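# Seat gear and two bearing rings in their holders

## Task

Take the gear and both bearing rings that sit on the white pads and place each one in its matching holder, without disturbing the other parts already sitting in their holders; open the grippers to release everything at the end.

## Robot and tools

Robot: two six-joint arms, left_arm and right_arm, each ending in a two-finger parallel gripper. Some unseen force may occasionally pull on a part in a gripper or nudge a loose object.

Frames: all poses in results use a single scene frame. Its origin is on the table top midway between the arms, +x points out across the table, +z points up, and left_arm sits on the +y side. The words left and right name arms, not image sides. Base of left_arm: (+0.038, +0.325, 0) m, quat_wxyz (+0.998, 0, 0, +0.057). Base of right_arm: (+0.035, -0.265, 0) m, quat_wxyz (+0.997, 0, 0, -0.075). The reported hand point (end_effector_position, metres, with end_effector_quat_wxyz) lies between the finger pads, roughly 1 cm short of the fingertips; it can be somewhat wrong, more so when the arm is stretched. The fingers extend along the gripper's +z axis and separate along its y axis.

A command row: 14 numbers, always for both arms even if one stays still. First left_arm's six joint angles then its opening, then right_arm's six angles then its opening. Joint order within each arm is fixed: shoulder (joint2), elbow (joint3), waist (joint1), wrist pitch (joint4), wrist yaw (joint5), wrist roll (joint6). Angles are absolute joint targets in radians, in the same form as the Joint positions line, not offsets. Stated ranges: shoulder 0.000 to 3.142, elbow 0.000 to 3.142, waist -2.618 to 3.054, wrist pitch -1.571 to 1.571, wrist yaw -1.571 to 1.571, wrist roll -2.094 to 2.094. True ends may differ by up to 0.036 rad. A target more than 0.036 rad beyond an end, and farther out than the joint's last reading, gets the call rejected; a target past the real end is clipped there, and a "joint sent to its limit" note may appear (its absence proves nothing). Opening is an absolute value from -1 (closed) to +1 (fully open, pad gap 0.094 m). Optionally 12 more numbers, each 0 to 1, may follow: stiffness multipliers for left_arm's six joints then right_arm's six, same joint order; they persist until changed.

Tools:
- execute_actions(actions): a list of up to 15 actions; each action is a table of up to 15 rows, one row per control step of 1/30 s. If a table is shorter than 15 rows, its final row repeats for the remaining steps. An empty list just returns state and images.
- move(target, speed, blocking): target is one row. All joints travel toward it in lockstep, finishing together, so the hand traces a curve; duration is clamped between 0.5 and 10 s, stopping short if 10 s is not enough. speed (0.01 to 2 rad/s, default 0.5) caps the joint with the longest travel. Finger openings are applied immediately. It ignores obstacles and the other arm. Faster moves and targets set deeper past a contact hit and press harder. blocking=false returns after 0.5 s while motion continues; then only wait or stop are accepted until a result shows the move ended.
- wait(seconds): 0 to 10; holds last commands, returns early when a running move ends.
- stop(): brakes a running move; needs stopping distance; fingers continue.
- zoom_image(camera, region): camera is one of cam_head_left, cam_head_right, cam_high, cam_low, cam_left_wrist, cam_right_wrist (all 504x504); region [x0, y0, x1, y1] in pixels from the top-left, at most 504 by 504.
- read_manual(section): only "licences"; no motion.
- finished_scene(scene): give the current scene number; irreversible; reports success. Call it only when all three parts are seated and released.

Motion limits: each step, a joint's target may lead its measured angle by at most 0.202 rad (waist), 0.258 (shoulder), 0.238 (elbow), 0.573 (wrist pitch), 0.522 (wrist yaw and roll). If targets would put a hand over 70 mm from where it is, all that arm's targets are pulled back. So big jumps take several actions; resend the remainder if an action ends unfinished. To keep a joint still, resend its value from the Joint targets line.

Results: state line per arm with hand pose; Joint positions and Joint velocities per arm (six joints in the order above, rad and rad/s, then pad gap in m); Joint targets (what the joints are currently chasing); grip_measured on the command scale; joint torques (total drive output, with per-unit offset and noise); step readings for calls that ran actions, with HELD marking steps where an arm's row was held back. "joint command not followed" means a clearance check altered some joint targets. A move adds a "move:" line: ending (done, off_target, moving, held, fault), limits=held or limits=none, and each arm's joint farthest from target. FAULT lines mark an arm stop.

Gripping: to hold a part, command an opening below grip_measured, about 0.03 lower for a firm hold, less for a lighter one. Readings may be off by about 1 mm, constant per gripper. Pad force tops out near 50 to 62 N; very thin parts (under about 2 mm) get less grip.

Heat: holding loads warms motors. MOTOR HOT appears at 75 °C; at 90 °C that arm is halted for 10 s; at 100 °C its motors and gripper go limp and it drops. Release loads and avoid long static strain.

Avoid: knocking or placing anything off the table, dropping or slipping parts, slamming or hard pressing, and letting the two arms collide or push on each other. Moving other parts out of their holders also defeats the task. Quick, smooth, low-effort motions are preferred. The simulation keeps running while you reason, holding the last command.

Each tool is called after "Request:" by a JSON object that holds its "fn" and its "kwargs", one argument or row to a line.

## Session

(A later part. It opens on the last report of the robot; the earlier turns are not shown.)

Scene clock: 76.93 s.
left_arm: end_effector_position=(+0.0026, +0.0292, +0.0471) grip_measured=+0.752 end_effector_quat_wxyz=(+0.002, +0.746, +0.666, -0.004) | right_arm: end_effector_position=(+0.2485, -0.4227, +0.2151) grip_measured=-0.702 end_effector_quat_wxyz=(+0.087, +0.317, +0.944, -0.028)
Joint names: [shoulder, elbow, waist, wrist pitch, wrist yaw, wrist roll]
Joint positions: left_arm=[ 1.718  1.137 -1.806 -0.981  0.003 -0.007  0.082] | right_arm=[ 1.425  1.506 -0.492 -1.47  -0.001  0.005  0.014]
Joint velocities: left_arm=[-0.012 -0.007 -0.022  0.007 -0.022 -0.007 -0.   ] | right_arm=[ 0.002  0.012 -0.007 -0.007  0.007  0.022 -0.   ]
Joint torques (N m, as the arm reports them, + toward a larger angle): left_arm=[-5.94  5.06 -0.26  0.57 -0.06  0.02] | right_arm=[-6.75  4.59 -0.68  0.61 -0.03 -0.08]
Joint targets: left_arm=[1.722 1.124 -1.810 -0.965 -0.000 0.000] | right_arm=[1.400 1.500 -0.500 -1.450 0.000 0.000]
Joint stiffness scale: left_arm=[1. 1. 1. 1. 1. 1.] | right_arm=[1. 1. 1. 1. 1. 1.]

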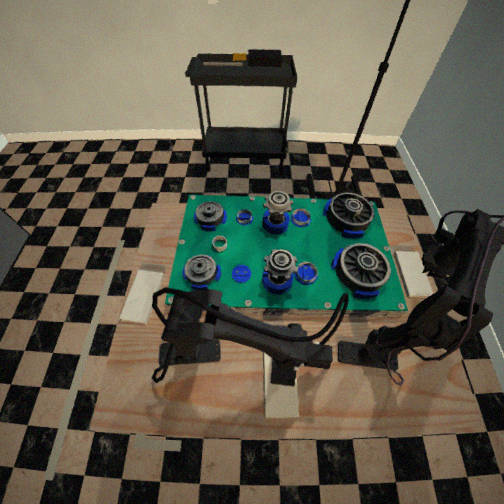

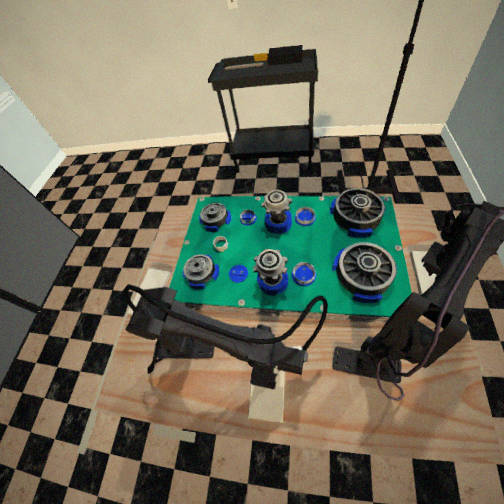

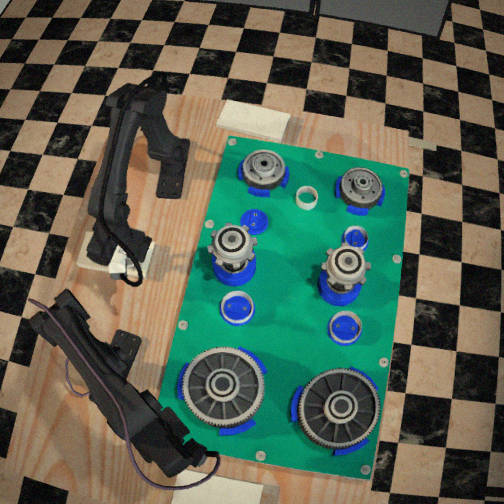

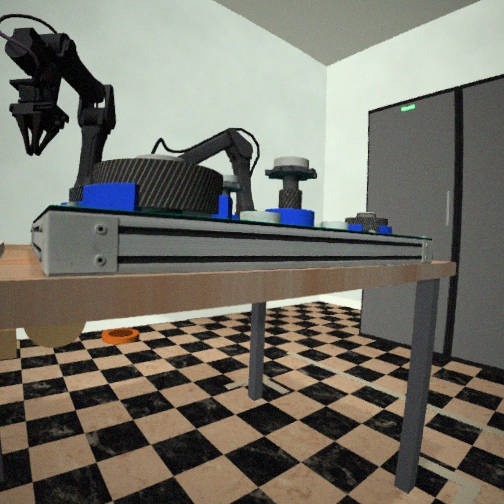

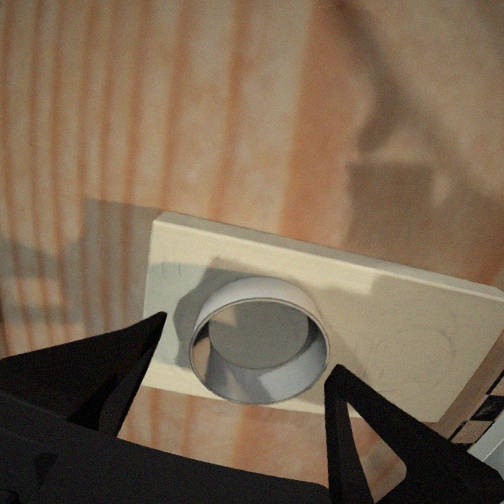

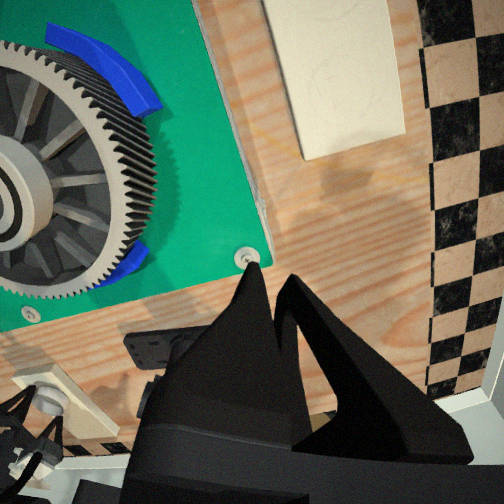

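Request:
{"fn": "execute_actions", "kwargs": {
  "actions": [
    [[1.728,1.10,-1.81,-0.94,0,0,0.75,1.4,1.5,-0.5,-1.45,0,0,-0.7]],
    [[1.728,1.10,-1.81,-0.94,0,0,0.75,1.4,1.5,-0.5,-1.45,0,0,-0.7]]
  ]
}}

Scene clock: 78.20 s.
left_arm: end_effector_position=(+0.0029, +0.0314, +0.0399) grip_measured=+0.752 end_effector_quat_wxyz=(+0.000, +0.746, +0.666, -0.003) | right_arm: end_effector_position=(+0.2485, -0.4227, +0.2151) grip_measured=-0.702 end_effector_quat_wxyz=(+0.087, +0.317, +0.944, -0.028)
Joint names: [shoulder, elbow, waist, wrist pitch, wrist yaw, wrist roll]
Joint positions: left_arm=[ 1.723  1.113 -1.806 -0.956  0.003 -0.007  0.082] | right_arm=[ 1.425  1.506 -0.492 -1.47  -0.001  0.005  0.014]
Joint velocities: left_arm=[-0.002  0.002 -0.007  0.022  0.037  0.051  0.   ] | right_arm=[-0.007  0.002 -0.002  0.051  0.081  0.037 -0.   ]
Joint torques (N m, as the arm reports them, + toward a larger angle): left_arm=[-5.97  4.93 -0.23  0.57 -0.05  0.05] | right_arm=[-6.78  4.62 -0.74  0.63 -0.03 -0.08]
Joint targets: left_arm=[1.728 1.100 -1.810 -0.940 -0.000 -0.000] | right_arm=[1.400 1.500 -0.500 -1.450 0.000 -0.000]
Joint stiffness scale: left_arm=[1. 1. 1. 1. 1. 1.] | right_arm=[1. 1. 1. 1. 1. 1.]
Step readings (joint positions; steps 1 to 15: 1st action; 16 to 30: 2nd action):
0: left_arm=[1.718 1.137 -1.806 -0.981 0.003 -0.007] | right_arm=[1.425 1.506 -0.492 -1.470 -0.001 0.005]
1: left_arm=[1.718 1.134 -1.806 -0.977 0.003 -0.007] | right_arm=[1.425 1.506 -0.492 -1.470 -0.001 0.005]
2: left_arm=[1.718 1.129 -1.806 -0.971 0.003 -0.007] | right_arm=[1.425 1.506 -0.492 -1.470 -0.001 0.005]
4: left_arm=[1.719 1.119 -1.806 -0.965 0.003 -0.007] | right_arm=[1.425 1.506 -0.492 -1.470 -0.001 0.005]
8: left_arm=[1.723 1.113 -1.806 -0.963 0.003 -0.007] | right_arm=[1.425 1.506 -0.492 -1.470 -0.001 0.005]
15: left_arm=[1.723 1.113 -1.806 -0.957 0.003 -0.007] | right_arm=[1.425 1.506 -0.492 -1.470 -0.001 0.005]
16: left_arm=[1.723 1.113 -1.806 -0.957 0.003 -0.007] | right_arm=[1.425 1.506 -0.492 -1.470 -0.001 0.005]
17: left_arm=[1.723 1.113 -1.806 -0.957 0.003 -0.007] | right_arm=[1.425 1.506 -0.492 -1.470 -0.001 0.005]
19: left_arm=[1.723 1.113 -1.806 -0.957 0.003 -0.007] | right_arm=[1.425 1.506 -0.492 -1.470 -0.001 0.005]
23: left_arm=[1.723 1.113 -1.806 -0.957 0.003 -0.007] | right_arm=[1.425 1.506 -0.492 -1.470 -0.001 0.005]
30: Joint positions above

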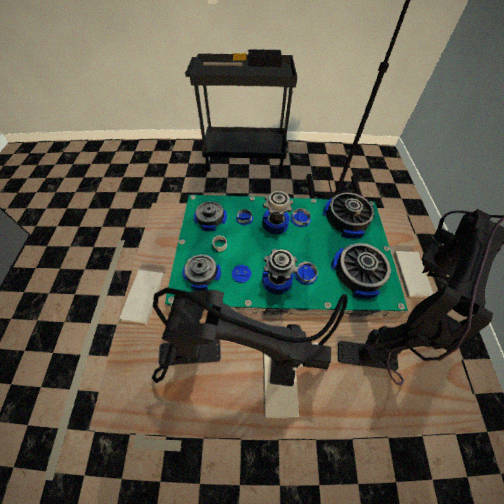

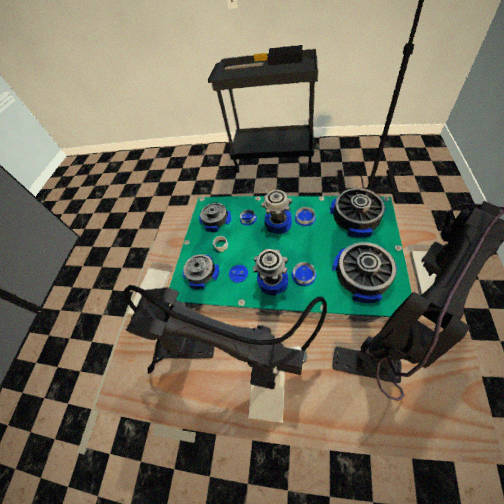

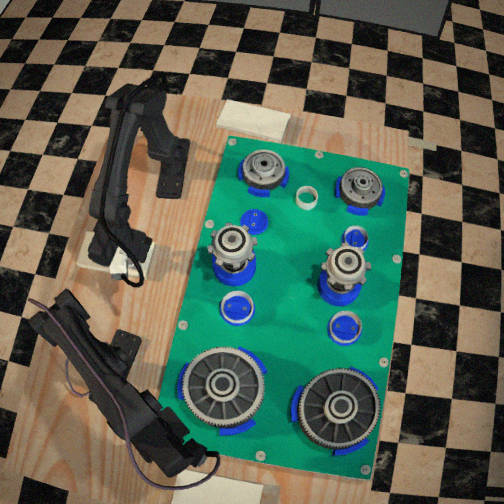

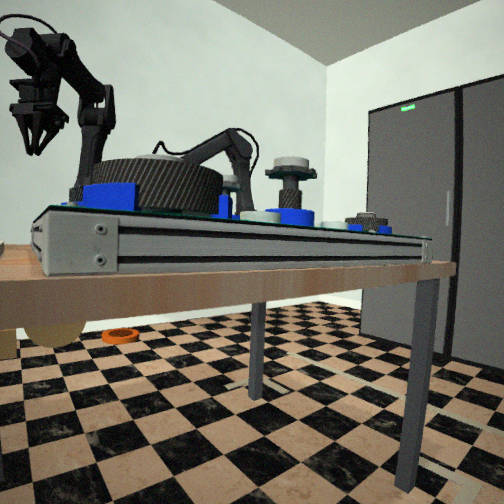

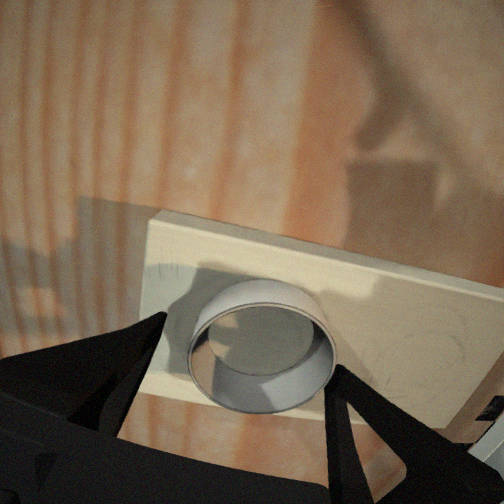

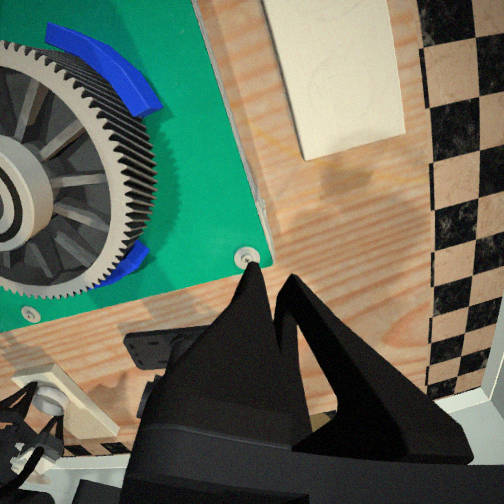

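Request:
{"fn": "execute_actions", "kwargs": {
  "actions": [
    [[1.728,1.10,-1.81,-0.94,0,0,0.5,1.4,1.5,-0.5,-1.45,0,0,-0.7],[1.728,1.10,-1.81,-0.94,0,0,0.45,1.4,1.5,-0.5,-1.45,0,0,-0.7],[1.728,1.10,-1.81,-0.94,0,0,0.4,1.4,1.5,-0.5,-1.45,0,0,-0.7],[1.728,1.10,-1.81,-0.94,0,0,0.37,1.4,1.5,-0.5,-1.45,0,0,-0.7],[1.728,1.10,-1.81,-0.94,0,0,0.34,1.4,1.5,-0.5,-1.45,0,0,-0.7],[1.728,1.10,-1.81,-0.94,0,0,0.31,1.4,1.5,-0.5,-1.45,0,0,-0.7],[1.728,1.10,-1.81,-0.94,0,0,0.28,1.4,1.5,-0.5,-1.45,0,0,-0.7],[1.728,1.10,-1.81,-0.94,0,0,0.26,1.4,1.5,-0.5,-1.45,0,0,-0.7],[1.728,1.10,-1.81,-0.94,0,0,0.24,1.4,1.5,-0.5,-1.45,0,0,-0.7],[1.728,1.10,-1.81,-0.94,0,0,0.22,1.4,1.5,-0.5,-1.45,0,0,-0.7],[1.728,1.10,-1.81,-0.94,0,0,0.2,1.4,1.5,-0.5,-1.45,0,0,-0.7]],
    [[1.728,1.10,-1.81,-0.94,0,0,0.2,1.4,1.5,-0.5,-1.45,0,0,-0.7]]
  ]
}}

Scene clock: 79.90 s.
left_arm: end_effector_position=(+0.0028, +0.0314, +0.0399) grip_measured=+0.290 end_effector_quat_wxyz=(+0.000, +0.746, +0.666, -0.003) | right_arm: end_effector_position=(+0.2485, -0.4227, +0.2151) grip_measured=-0.702 end_effector_quat_wxyz=(+0.087, +0.317, +0.944, -0.028)
Joint names: [shoulder, elbow, waist, wrist pitch, wrist yaw, wrist roll]
Joint positions: left_arm=[ 1.723  1.113 -1.806 -0.956  0.003 -0.007  0.061] | right_arm=[ 1.425  1.506 -0.492 -1.47  -0.001  0.005  0.014]
Joint velocities: left_arm=[ 0.012 -0.007  0.007  0.051  0.037 -0.051 -0.001] | right_arm=[-0.007  0.002 -0.022 -0.066  0.007  0.037  0.   ]
Joint torques (N m, as the arm reports them, + toward a larger angle): left_arm=[-5.94  5.03 -0.19  0.56 -0.04  0.04] | right_arm=[-6.77  4.62 -0.71  0.6  -0.02 -0.07]
Joint targets: left_arm=[1.728 1.100 -1.810 -0.940 -0.000 0.000] | right_arm=[1.400 1.500 -0.500 -1.450 0.000 -0.000]
Joint stiffness scale: left_arm=[1. 1. 1. 1. 1. 1.] | right_arm=[1. 1. 1. 1. 1. 1.]
Step readings (joint positions; steps 1 to 15: 1st action; 16 to 30: 2nd action):
0: left_arm=[1.723 1.113 -1.806 -0.956 0.003 -0.007] | right_arm=[1.425 1.506 -0.492 -1.470 -0.001 0.005]
1: left_arm=[1.723 1.113 -1.806 -0.956 0.003 -0.007] | right_arm=[1.425 1.506 -0.492 -1.470 -0.001 0.005]
2: left_arm=[1.723 1.113 -1.806 -0.956 0.003 -0.007] | right_arm=[1.425 1.506 -0.492 -1.470 -0.001 0.005]
4: left_arm=[1.723 1.113 -1.806 -0.956 0.003 -0.007] | right_arm=[1.425 1.506 -0.492 -1.470 -0.001 0.005]
8: left_arm=[1.723 1.113 -1.806 -0.956 0.003 -0.007] | right_arm=[1.425 1.506 -0.492 -1.470 -0.001 0.005]
15: left_arm=[1.723 1.113 -1.806 -0.956 0.003 -0.007] | right_arm=[1.425 1.506 -0.492 -1.470 -0.001 0.005]
16: left_arm=[1.723 1.113 -1.806 -0.956 0.003 -0.007] | right_arm=[1.425 1.506 -0.492 -1.470 -0.001 0.005]
17: left_arm=[1.723 1.113 -1.806 -0.956 0.003 -0.007] | right_arm=[1.425 1.506 -0.492 -1.470 -0.001 0.005]
19: left_arm=[1.723 1.113 -1.806 -0.956 0.003 -0.007] | right_arm=[1.425 1.506 -0.492 -1.470 -0.001 0.005]
23: left_arm=[1.723 1.113 -1.806 -0.956 0.003 -0.007] | right_arm=[1.425 1.506 -0.492 -1.470 -0.001 0.005]
30: Joint positions above

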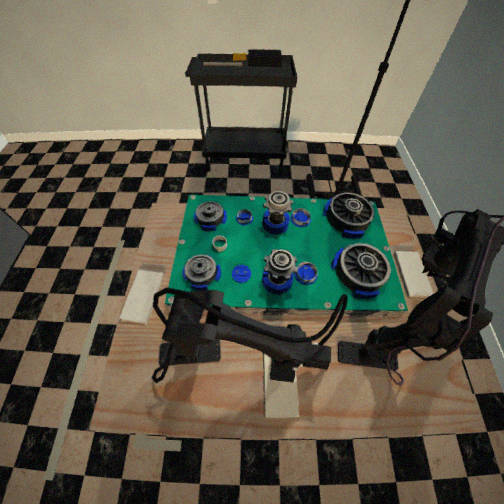

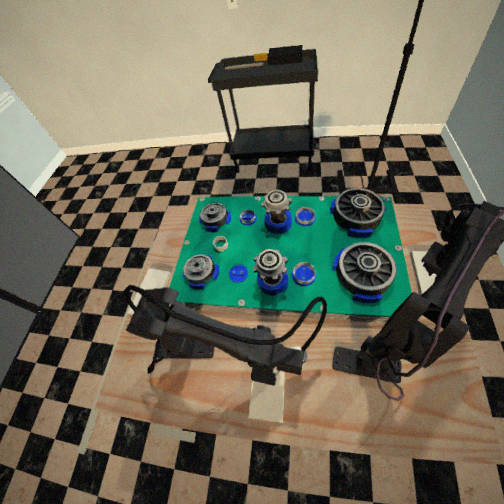

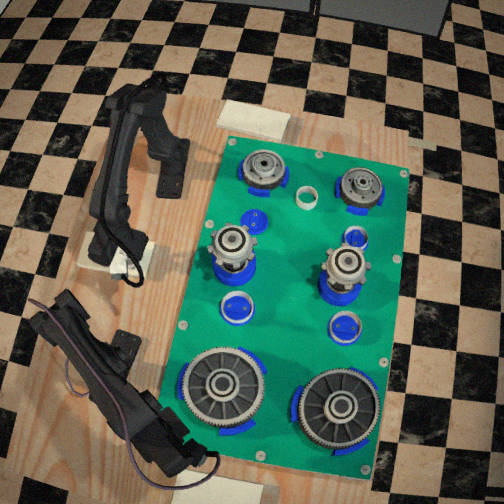

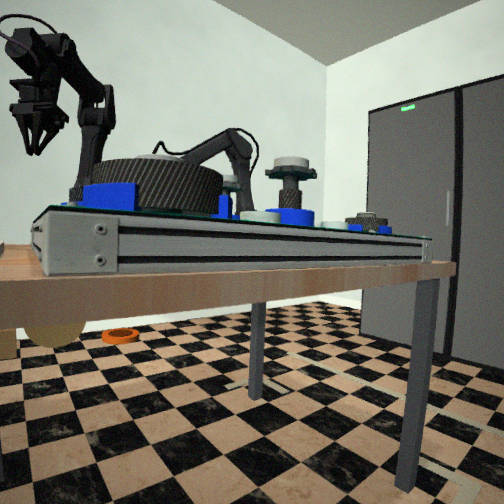

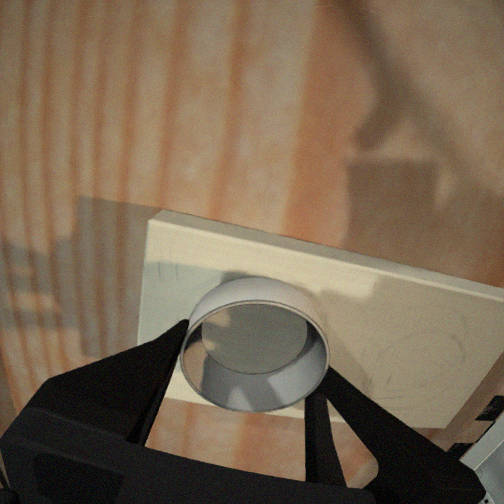

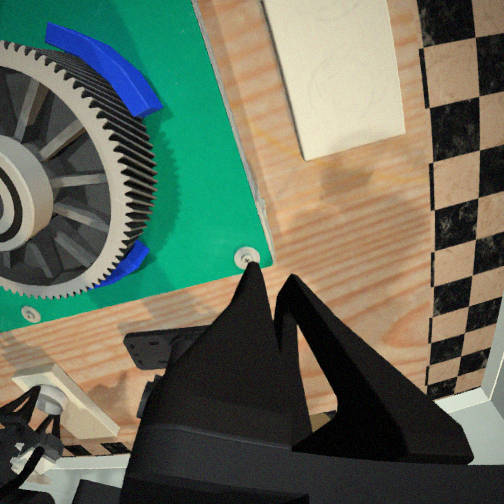

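Request:
{"fn": "move", "kwargs": {
  "target": [1.50,1.48,-1.81,-1.53,0,0,0.25,1.4,1.5,-0.5,-1.45,0,0,-0.7],
  "speed": 0.5
}}

Request:
{"fn": "move", "kwargs": {
  "target": [1.50,1.48,-0.66,-1.53,0,-0.54,0.25,1.4,1.5,-0.5,-1.45,0,0,-0.7],
  "speed": 0.7
}}

Scene clock: 82.10 s.
left_arm: end_effector_position=(+0.0084, +0.0773, +0.1752) grip_measured=+0.290 end_effector_quat_wxyz=(-0.009, +0.746, +0.666, +0.008) | right_arm: end_effector_position=(+0.2485, -0.4227, +0.2151) grip_measured=-0.702 end_effector_quat_wxyz=(+0.087, +0.317, +0.944, -0.028)
Joint names: [shoulder, elbow, waist, wrist pitch, wrist yaw, wrist roll]
Joint positions: left_arm=[ 1.522  1.446 -1.806 -1.518  0.003 -0.007  0.061] | right_arm=[ 1.425  1.506 -0.492 -1.47  -0.001  0.005  0.014]
Joint velocities: left_arm=[-0.012 -0.017 -0.002  0.081  0.066 -0.037 -0.   ] | right_arm=[-0.002 -0.002 -0.007 -0.007 -0.022  0.022  0.   ]
Joint torques (N m, as the arm reports them, + toward a larger angle): left_arm=[-6.43  9.4  -0.24  0.15 -0.04  0.04] | right_arm=[-6.69  4.6  -0.73  0.61 -0.02 -0.08]
Joint targets: left_arm=[1.500 1.480 -1.810 -1.530 0.000 -0.000] | right_arm=[1.400 1.500 -0.500 -1.450 -0.000 -0.000]
Joint stiffness scale: left_arm=[1. 1. 1. 1. 1. 1.] | right_arm=[1. 1. 1. 1. 1. 1.]
move: off_target (left_arm, right_arm); limits=none; left_arm: farthest joint: the elbow, 0.034 radians from its target (0.367 radians at the start); right_arm: farthest joint: the shoulder, 0.025 radians from its target (0.025 radians at the start)

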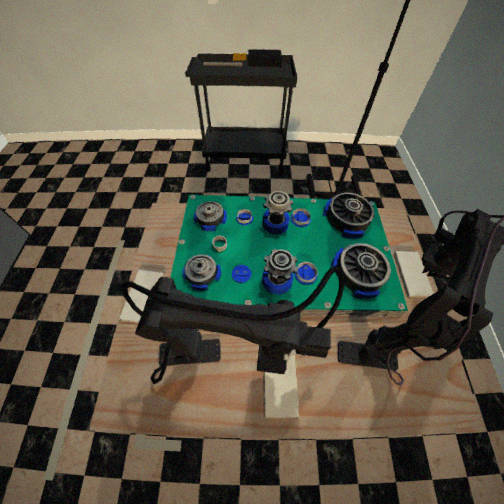

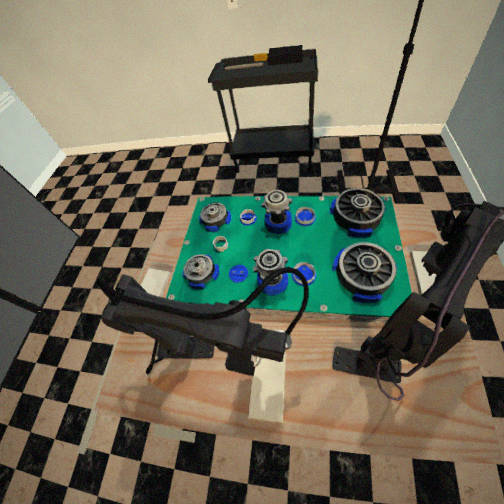

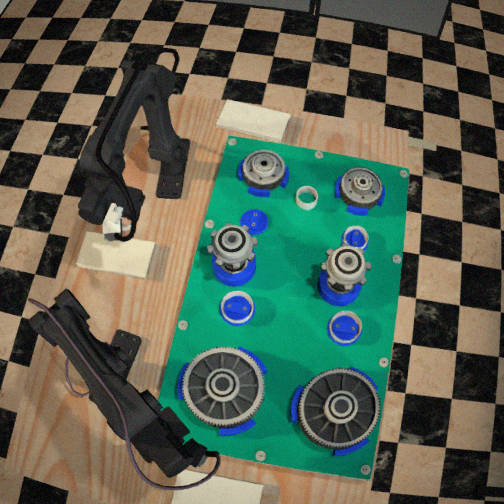

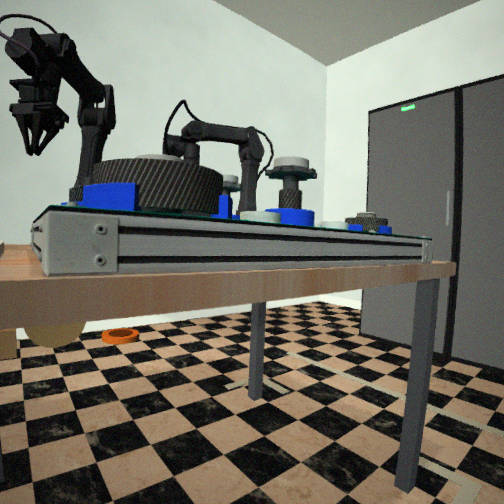

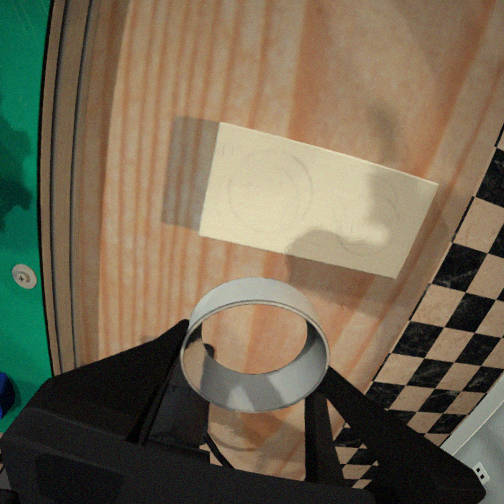

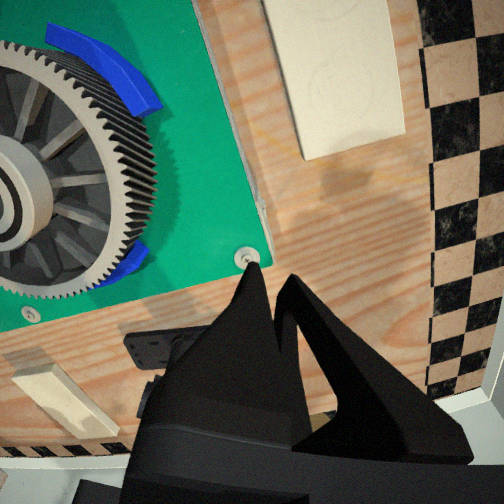

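Scene clock: 84.47 s.
left_arm: end_effector_position=(+0.2516, +0.1955, +0.1752) grip_measured=+0.290 end_effector_quat_wxyz=(-0.010, +0.009, +1.000, +0.005) | right_arm: end_effector_position=(+0.2485, -0.4227, +0.2151) grip_measured=-0.702 end_effector_quat_wxyz=(+0.087, +0.317, +0.944, -0.028)
Joint names: [shoulder, elbow, waist, wrist pitch, wrist yaw, wrist roll]
Joint positions: left_arm=[ 1.522  1.446 -0.664 -1.518  0.002 -0.532  0.061] | right_arm=[ 1.425  1.506 -0.492 -1.47  -0.001  0.005  0.014]
Joint velocities: left_arm=[-0.007 -0.012 -0.017  0.022 -0.095  0.081 -0.001] | right_arm=[-0.012  0.007 -0.002 -0.051  0.007  0.007 -0.001]
Joint torques (N m, as the arm reports them, + toward a larger angle): left_arm=[-6.55  9.33  0.32  0.18 -0.05 -0.14] | right_arm=[-6.75  4.6  -0.74  0.61 -0.03 -0.08]
Joint targets: left_arm=[1.500 1.480 -0.660 -1.530 -0.000 -0.540] | right_arm=[1.400 1.500 -0.500 -1.450 0.000 0.000]
Joint stiffness scale: left_arm=[1. 1. 1. 1. 1. 1.] | right_arm=[1. 1. 1. 1. 1. 1.]
move: off_target (left_arm, right_arm); limits=none; left_arm: farthest joint: the elbow, 0.034 radians from its target (0.034 radians at the start); right_arm: farthest joint: the shoulder, 0.025 radians from its target (0.025 radians at the start)

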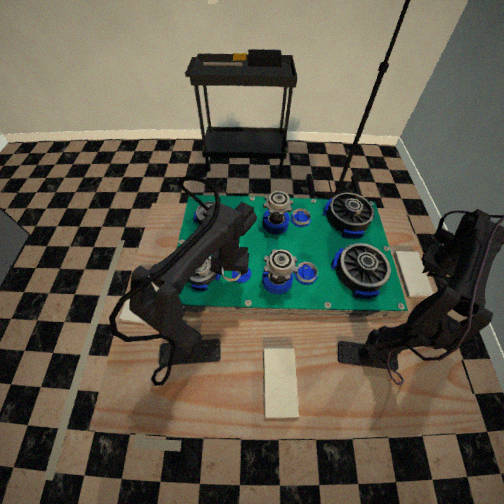

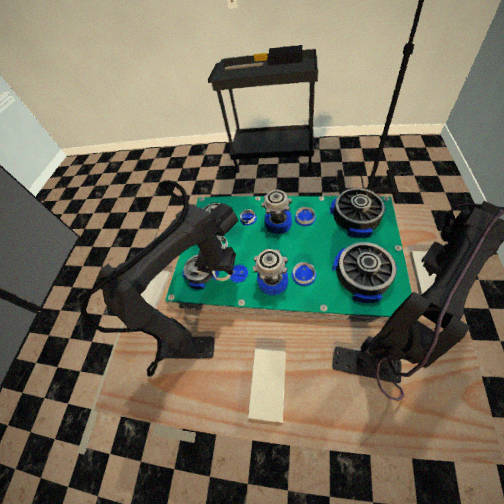

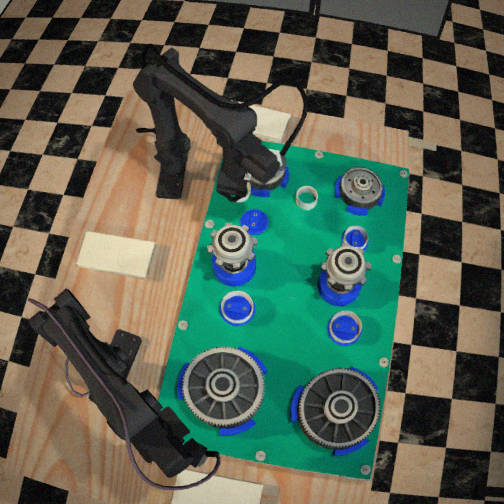

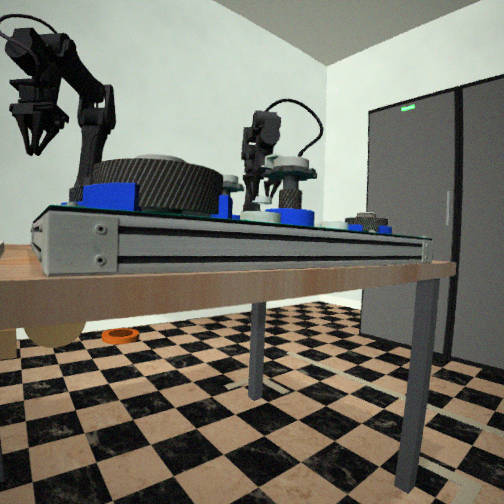

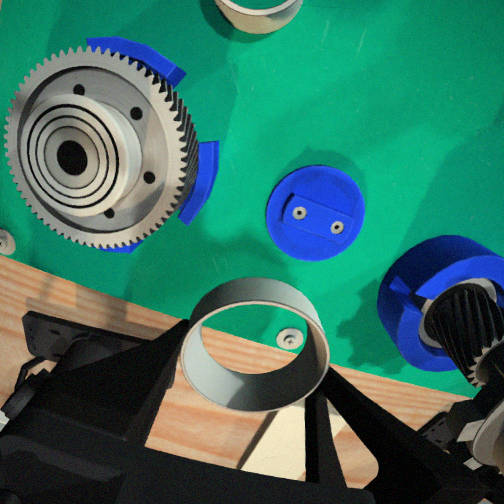

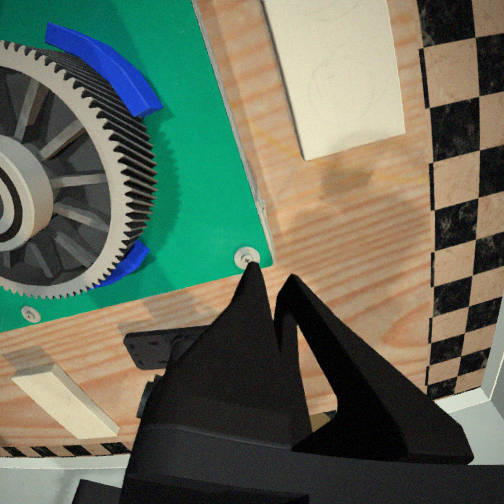

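Request:
{"fn": "move", "kwargs": {
  "target": [1.699,1.48,-0.655,-1.304,0,-0.54,0.25,1.4,1.5,-0.5,-1.45,0,0,-0.7],
  "speed": 0.3
}}

Scene clock: 86.17 s.
left_arm: end_effector_position=(+0.2990, +0.1665, +0.1279) grip_measured=+0.290 end_effector_quat_wxyz=(-0.002, +0.008, +1.000, +0.000) | right_arm: end_effector_position=(+0.2485, -0.4227, +0.2151) grip_measured=-0.702 end_effector_quat_wxyz=(+0.087, +0.317, +0.944, -0.028)
Joint names: [shoulder, elbow, waist, wrist pitch, wrist yaw, wrist roll]
Joint positions: left_arm=[ 1.702  1.446 -0.664 -1.319  0.002 -0.532  0.061] | right_arm=[ 1.425  1.506 -0.492 -1.47  -0.001  0.005  0.014]
Joint velocities: left_arm=[ 0.002 -0.002 -0.012  0.007 -0.095 -0.081 -0.002] | right_arm=[ 0.002 -0.002  0.002 -0.051 -0.051 -0.066 -0.   ]
Joint torques (N m, as the arm reports them, + toward a larger angle): left_arm=[-6.59  9.51  0.78  0.5  -0.03 -0.1 ] | right_arm=[-6.79  4.6  -0.68  0.61 -0.02 -0.08]
Joint targets: left_arm=[1.699 1.480 -0.655 -1.304 -0.000 -0.540] | right_arm=[1.400 1.500 -0.500 -1.450 -0.000 -0.000]
Joint stiffness scale: left_arm=[1. 1. 1. 1. 1. 1.] | right_arm=[1. 1. 1. 1. 1. 1.]
move: off_target (left_arm, right_arm); limits=none; left_arm: farthest joint: the elbow, 0.034 radians from its target (0.034 radians at the start); right_arm: farthest joint: the shoulder, 0.025 radians from its target (0.025 radians at the start)

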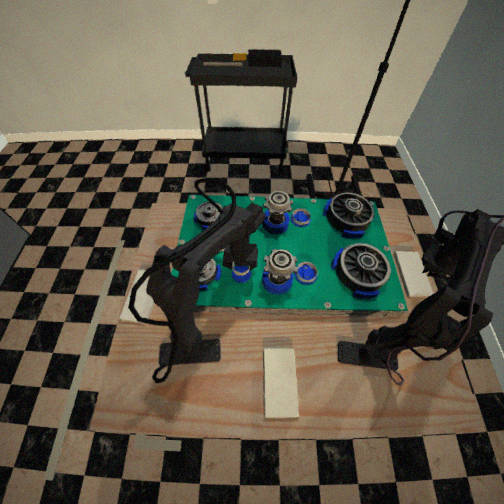

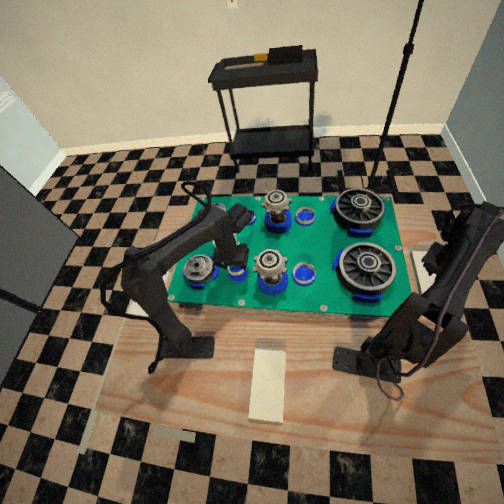

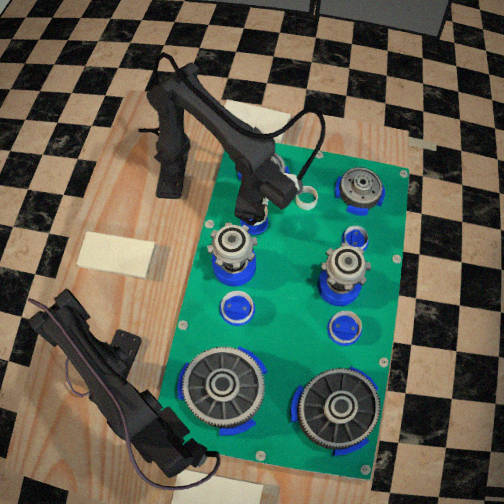

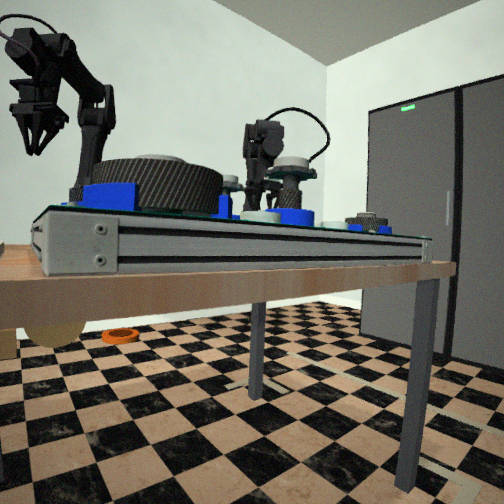

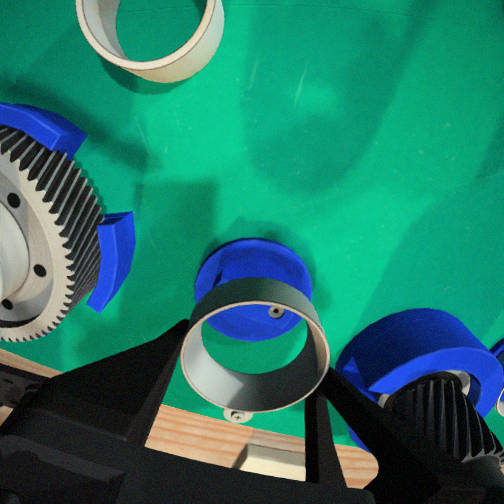

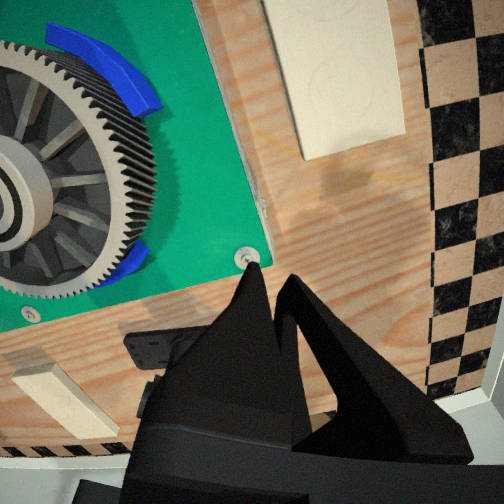

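Request:
{"fn": "move", "kwargs": {
  "target": [1.70,1.354,-0.655,-1.218,0,-0.54,0.25,1.4,1.5,-0.5,-1.45,0,0,-0.7],
  "speed": 0.2
}}

Request:
{"fn": "zoom_image", "kwargs": {
  "camera": "cam_left_wrist",
  "region": [150,220,370,440]
}}

Scene clock: 87.63 s.
left_arm: end_effector_position=(+0.2989, +0.1666, +0.1072) grip_measured=+0.290 end_effector_quat_wxyz=(-0.001, +0.008, +1.000, -0.001) | right_arm: end_effector_position=(+0.2485, -0.4227, +0.2151) grip_measured=-0.702 end_effector_quat_wxyz=(+0.087, +0.317, +0.944, -0.028)
Joint names: [shoulder, elbow, waist, wrist pitch, wrist yaw, wrist roll]
Joint positions: left_arm=[ 1.702  1.364 -0.664 -1.233  0.002 -0.532  0.061] | right_arm=[ 1.425  1.506 -0.492 -1.47  -0.001  0.005  0.014]
Joint velocities: left_arm=[-0.017  0.017  0.002 -0.037  0.037 -0.007  0.001] | right_arm=[-0.007 -0.002  0.002 -0.051 -0.007 -0.066  0.001]
Joint torques (N m, as the arm reports them, + toward a larger angle): left_arm=[-6.52  5.61  0.73  0.51 -0.05 -0.1 ] | right_arm=[-6.77  4.57 -0.7   0.59 -0.02 -0.08]
Joint targets: left_arm=[1.700 1.354 -0.655 -1.218 -0.000 -0.540] | right_arm=[1.400 1.500 -0.500 -1.450 0.000 0.000]
Joint stiffness scale: left_arm=[1. 1. 1. 1. 1. 1.] | right_arm=[1. 1. 1. 1. 1. 1.]
move: off_target (right_arm); limits=none; left_arm: farthest joint: the wrist pitch, 0.015 radians from its target (0.101 radians at the start); right_arm: farthest joint: the shoulder, 0.025 radians from its target (0.025 radians at the start)

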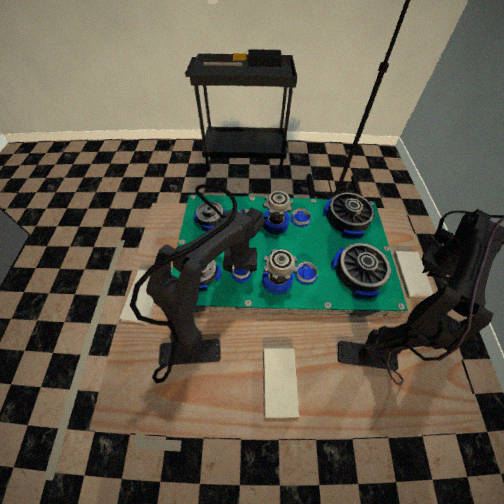

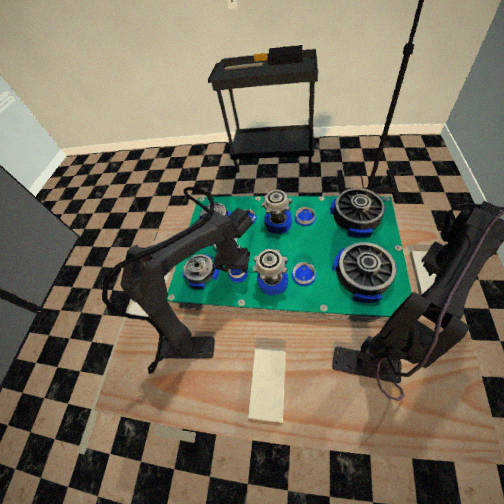

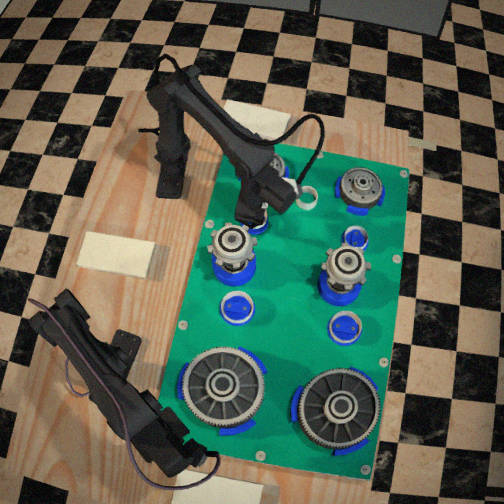

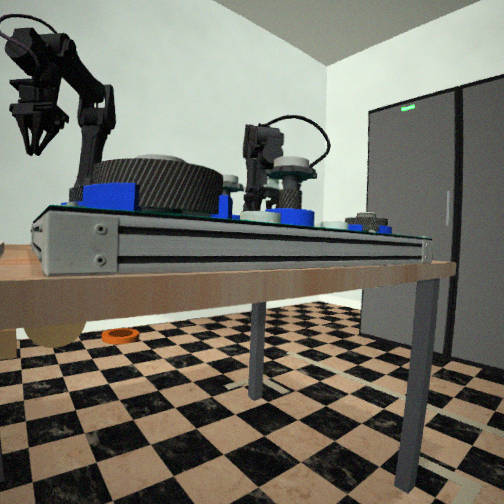

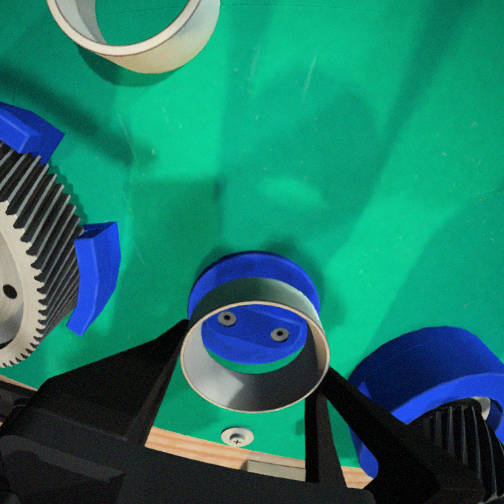

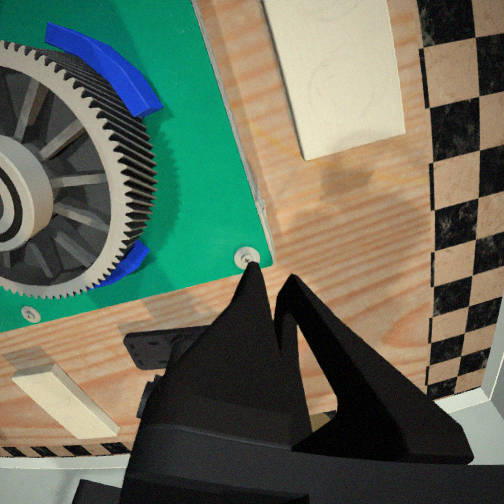

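Region (150, 220, 370, 440) of cam_left_wrist's 504x504 image, scaled by 2.291, with more detail than that image has.

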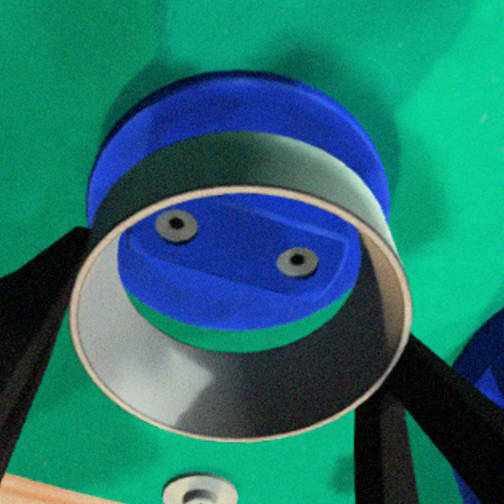

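Request:
{"fn": "execute_actions", "kwargs": {
  "actions": [
    [[1.702,1.345,-0.652,-1.208,0,-0.54,0.25,1.4,1.5,-0.5,-1.45,0,0,-0.7],[1.702,1.340,-0.652,-1.203,0,-0.54,0.25,1.4,1.5,-0.5,-1.45,0,0,-0.7],[1.702,1.335,-0.652,-1.198,0,-0.54,0.25,1.4,1.5,-0.5,-1.45,0,0,-0.7],[1.703,1.33,-0.652,-1.192,0,-0.54,0.25,1.4,1.5,-0.5,-1.45,0,0,-0.7]]
  ]
}}

Request:
{"fn": "zoom_image", "kwargs": {
  "camera": "cam_left_wrist",
  "region": [150,220,370,440]
}}

Scene clock: 88.83 s.
left_arm: end_effector_position=(+0.2983, +0.1669, +0.1011) grip_measured=+0.290 end_effector_quat_wxyz=(-0.001, +0.008, +1.000, -0.001) | right_arm: end_effector_position=(+0.2485, -0.4227, +0.2151) grip_measured=-0.702 end_effector_quat_wxyz=(+0.087, +0.317, +0.944, -0.028)
Joint names: [shoulder, elbow, waist, wrist pitch, wrist yaw, wrist roll]
Joint positions: left_arm=[ 1.702  1.34  -0.664 -1.208  0.002 -0.533  0.061] | right_arm=[ 1.425  1.506 -0.492 -1.47  -0.001  0.005  0.014]
Joint velocities: left_arm=[ 0.012  0.002  0.007  0.037  0.022  0.007 -0.   ] | right_arm=[-0.002  0.007  0.022 -0.139 -0.007 -0.022 -0.001]
Joint torques (N m, as the arm reports them, + toward a larger angle): left_arm=[-6.28  5.73  0.97  0.51 -0.06 -0.1 ] | right_arm=[-6.74  4.6  -0.7   0.6  -0.03 -0.09]
Joint targets: left_arm=[1.703 1.330 -0.652 -1.192 0.000 -0.540] | right_arm=[1.400 1.500 -0.500 -1.450 -0.000 -0.000]
Joint stiffness scale: left_arm=[1. 1. 1. 1. 1. 1.] | right_arm=[1. 1. 1. 1. 1. 1.]
Step readings (joint positions):
0: left_arm=[1.702 1.364 -0.664 -1.232 0.002 -0.533] | right_arm=[1.425 1.506 -0.492 -1.470 -0.001 0.005]
1: left_arm=[1.702 1.364 -0.664 -1.232 0.002 -0.533] | right_arm=[1.425 1.506 -0.492 -1.470 -0.001 0.005]
2: left_arm=[1.702 1.363 -0.664 -1.229 0.002 -0.533] | right_arm=[1.425 1.506 -0.492 -1.470 -0.001 0.005]
4: left_arm=[1.702 1.354 -0.664 -1.220 0.002 -0.533] | right_arm=[1.425 1.506 -0.492 -1.470 -0.001 0.005]
8: left_arm=[1.702 1.340 -0.664 -1.214 0.002 -0.533] | right_arm=[1.425 1.506 -0.492 -1.470 -0.001 0.005]
15: Joint positions above

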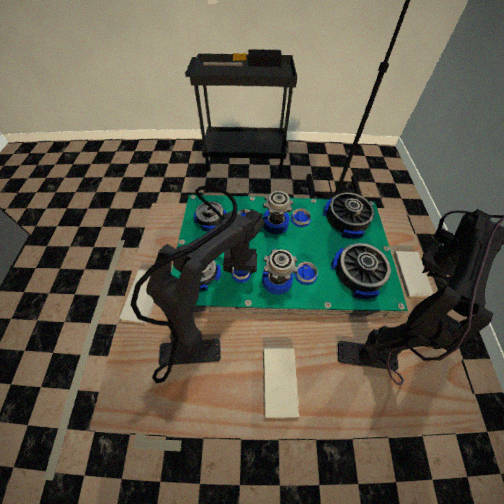

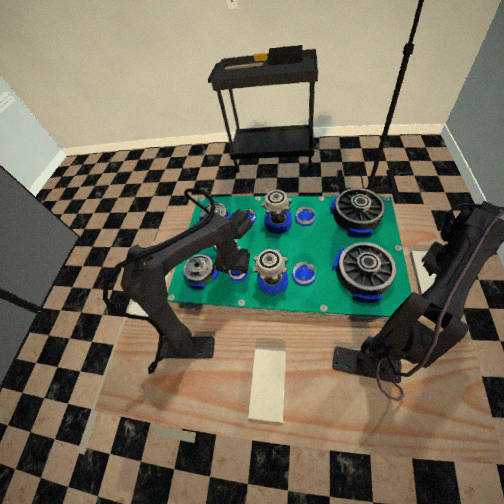

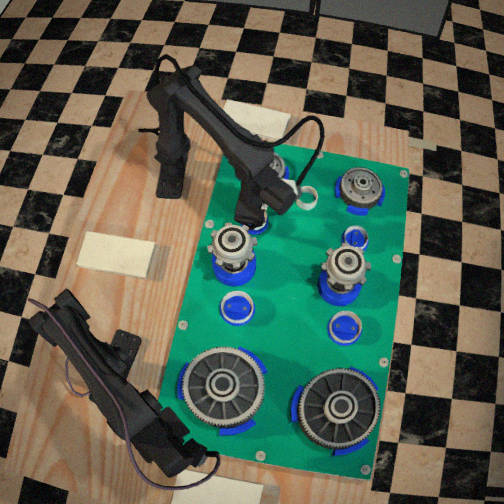

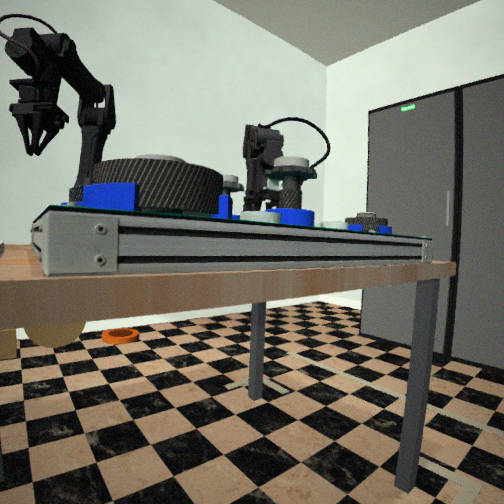

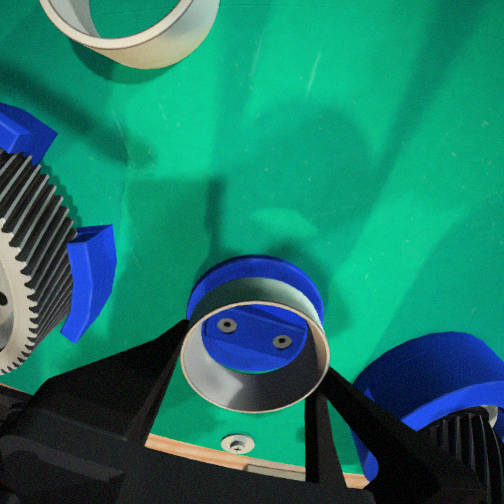

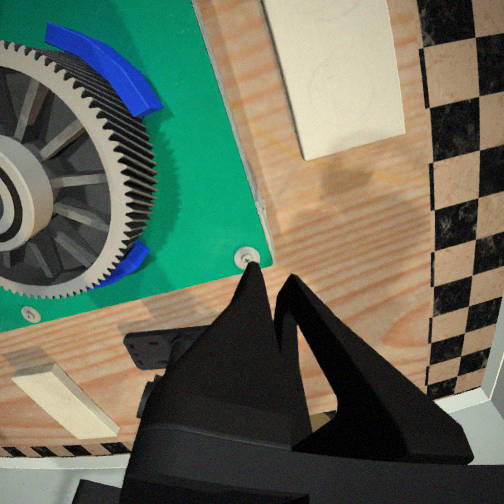

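Region (150, 220, 370, 440) of cam_left_wrist's 504x504 image, scaled by 2.291, with more detail than that image has.

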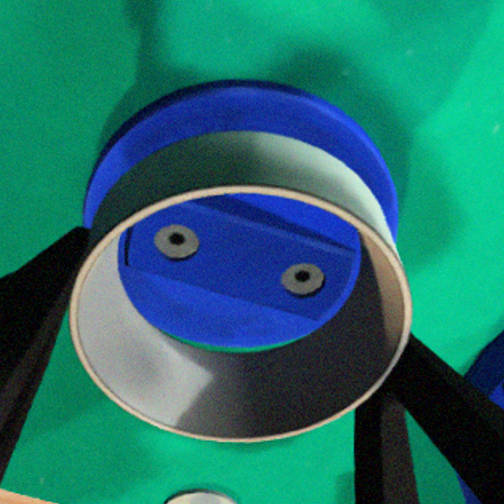

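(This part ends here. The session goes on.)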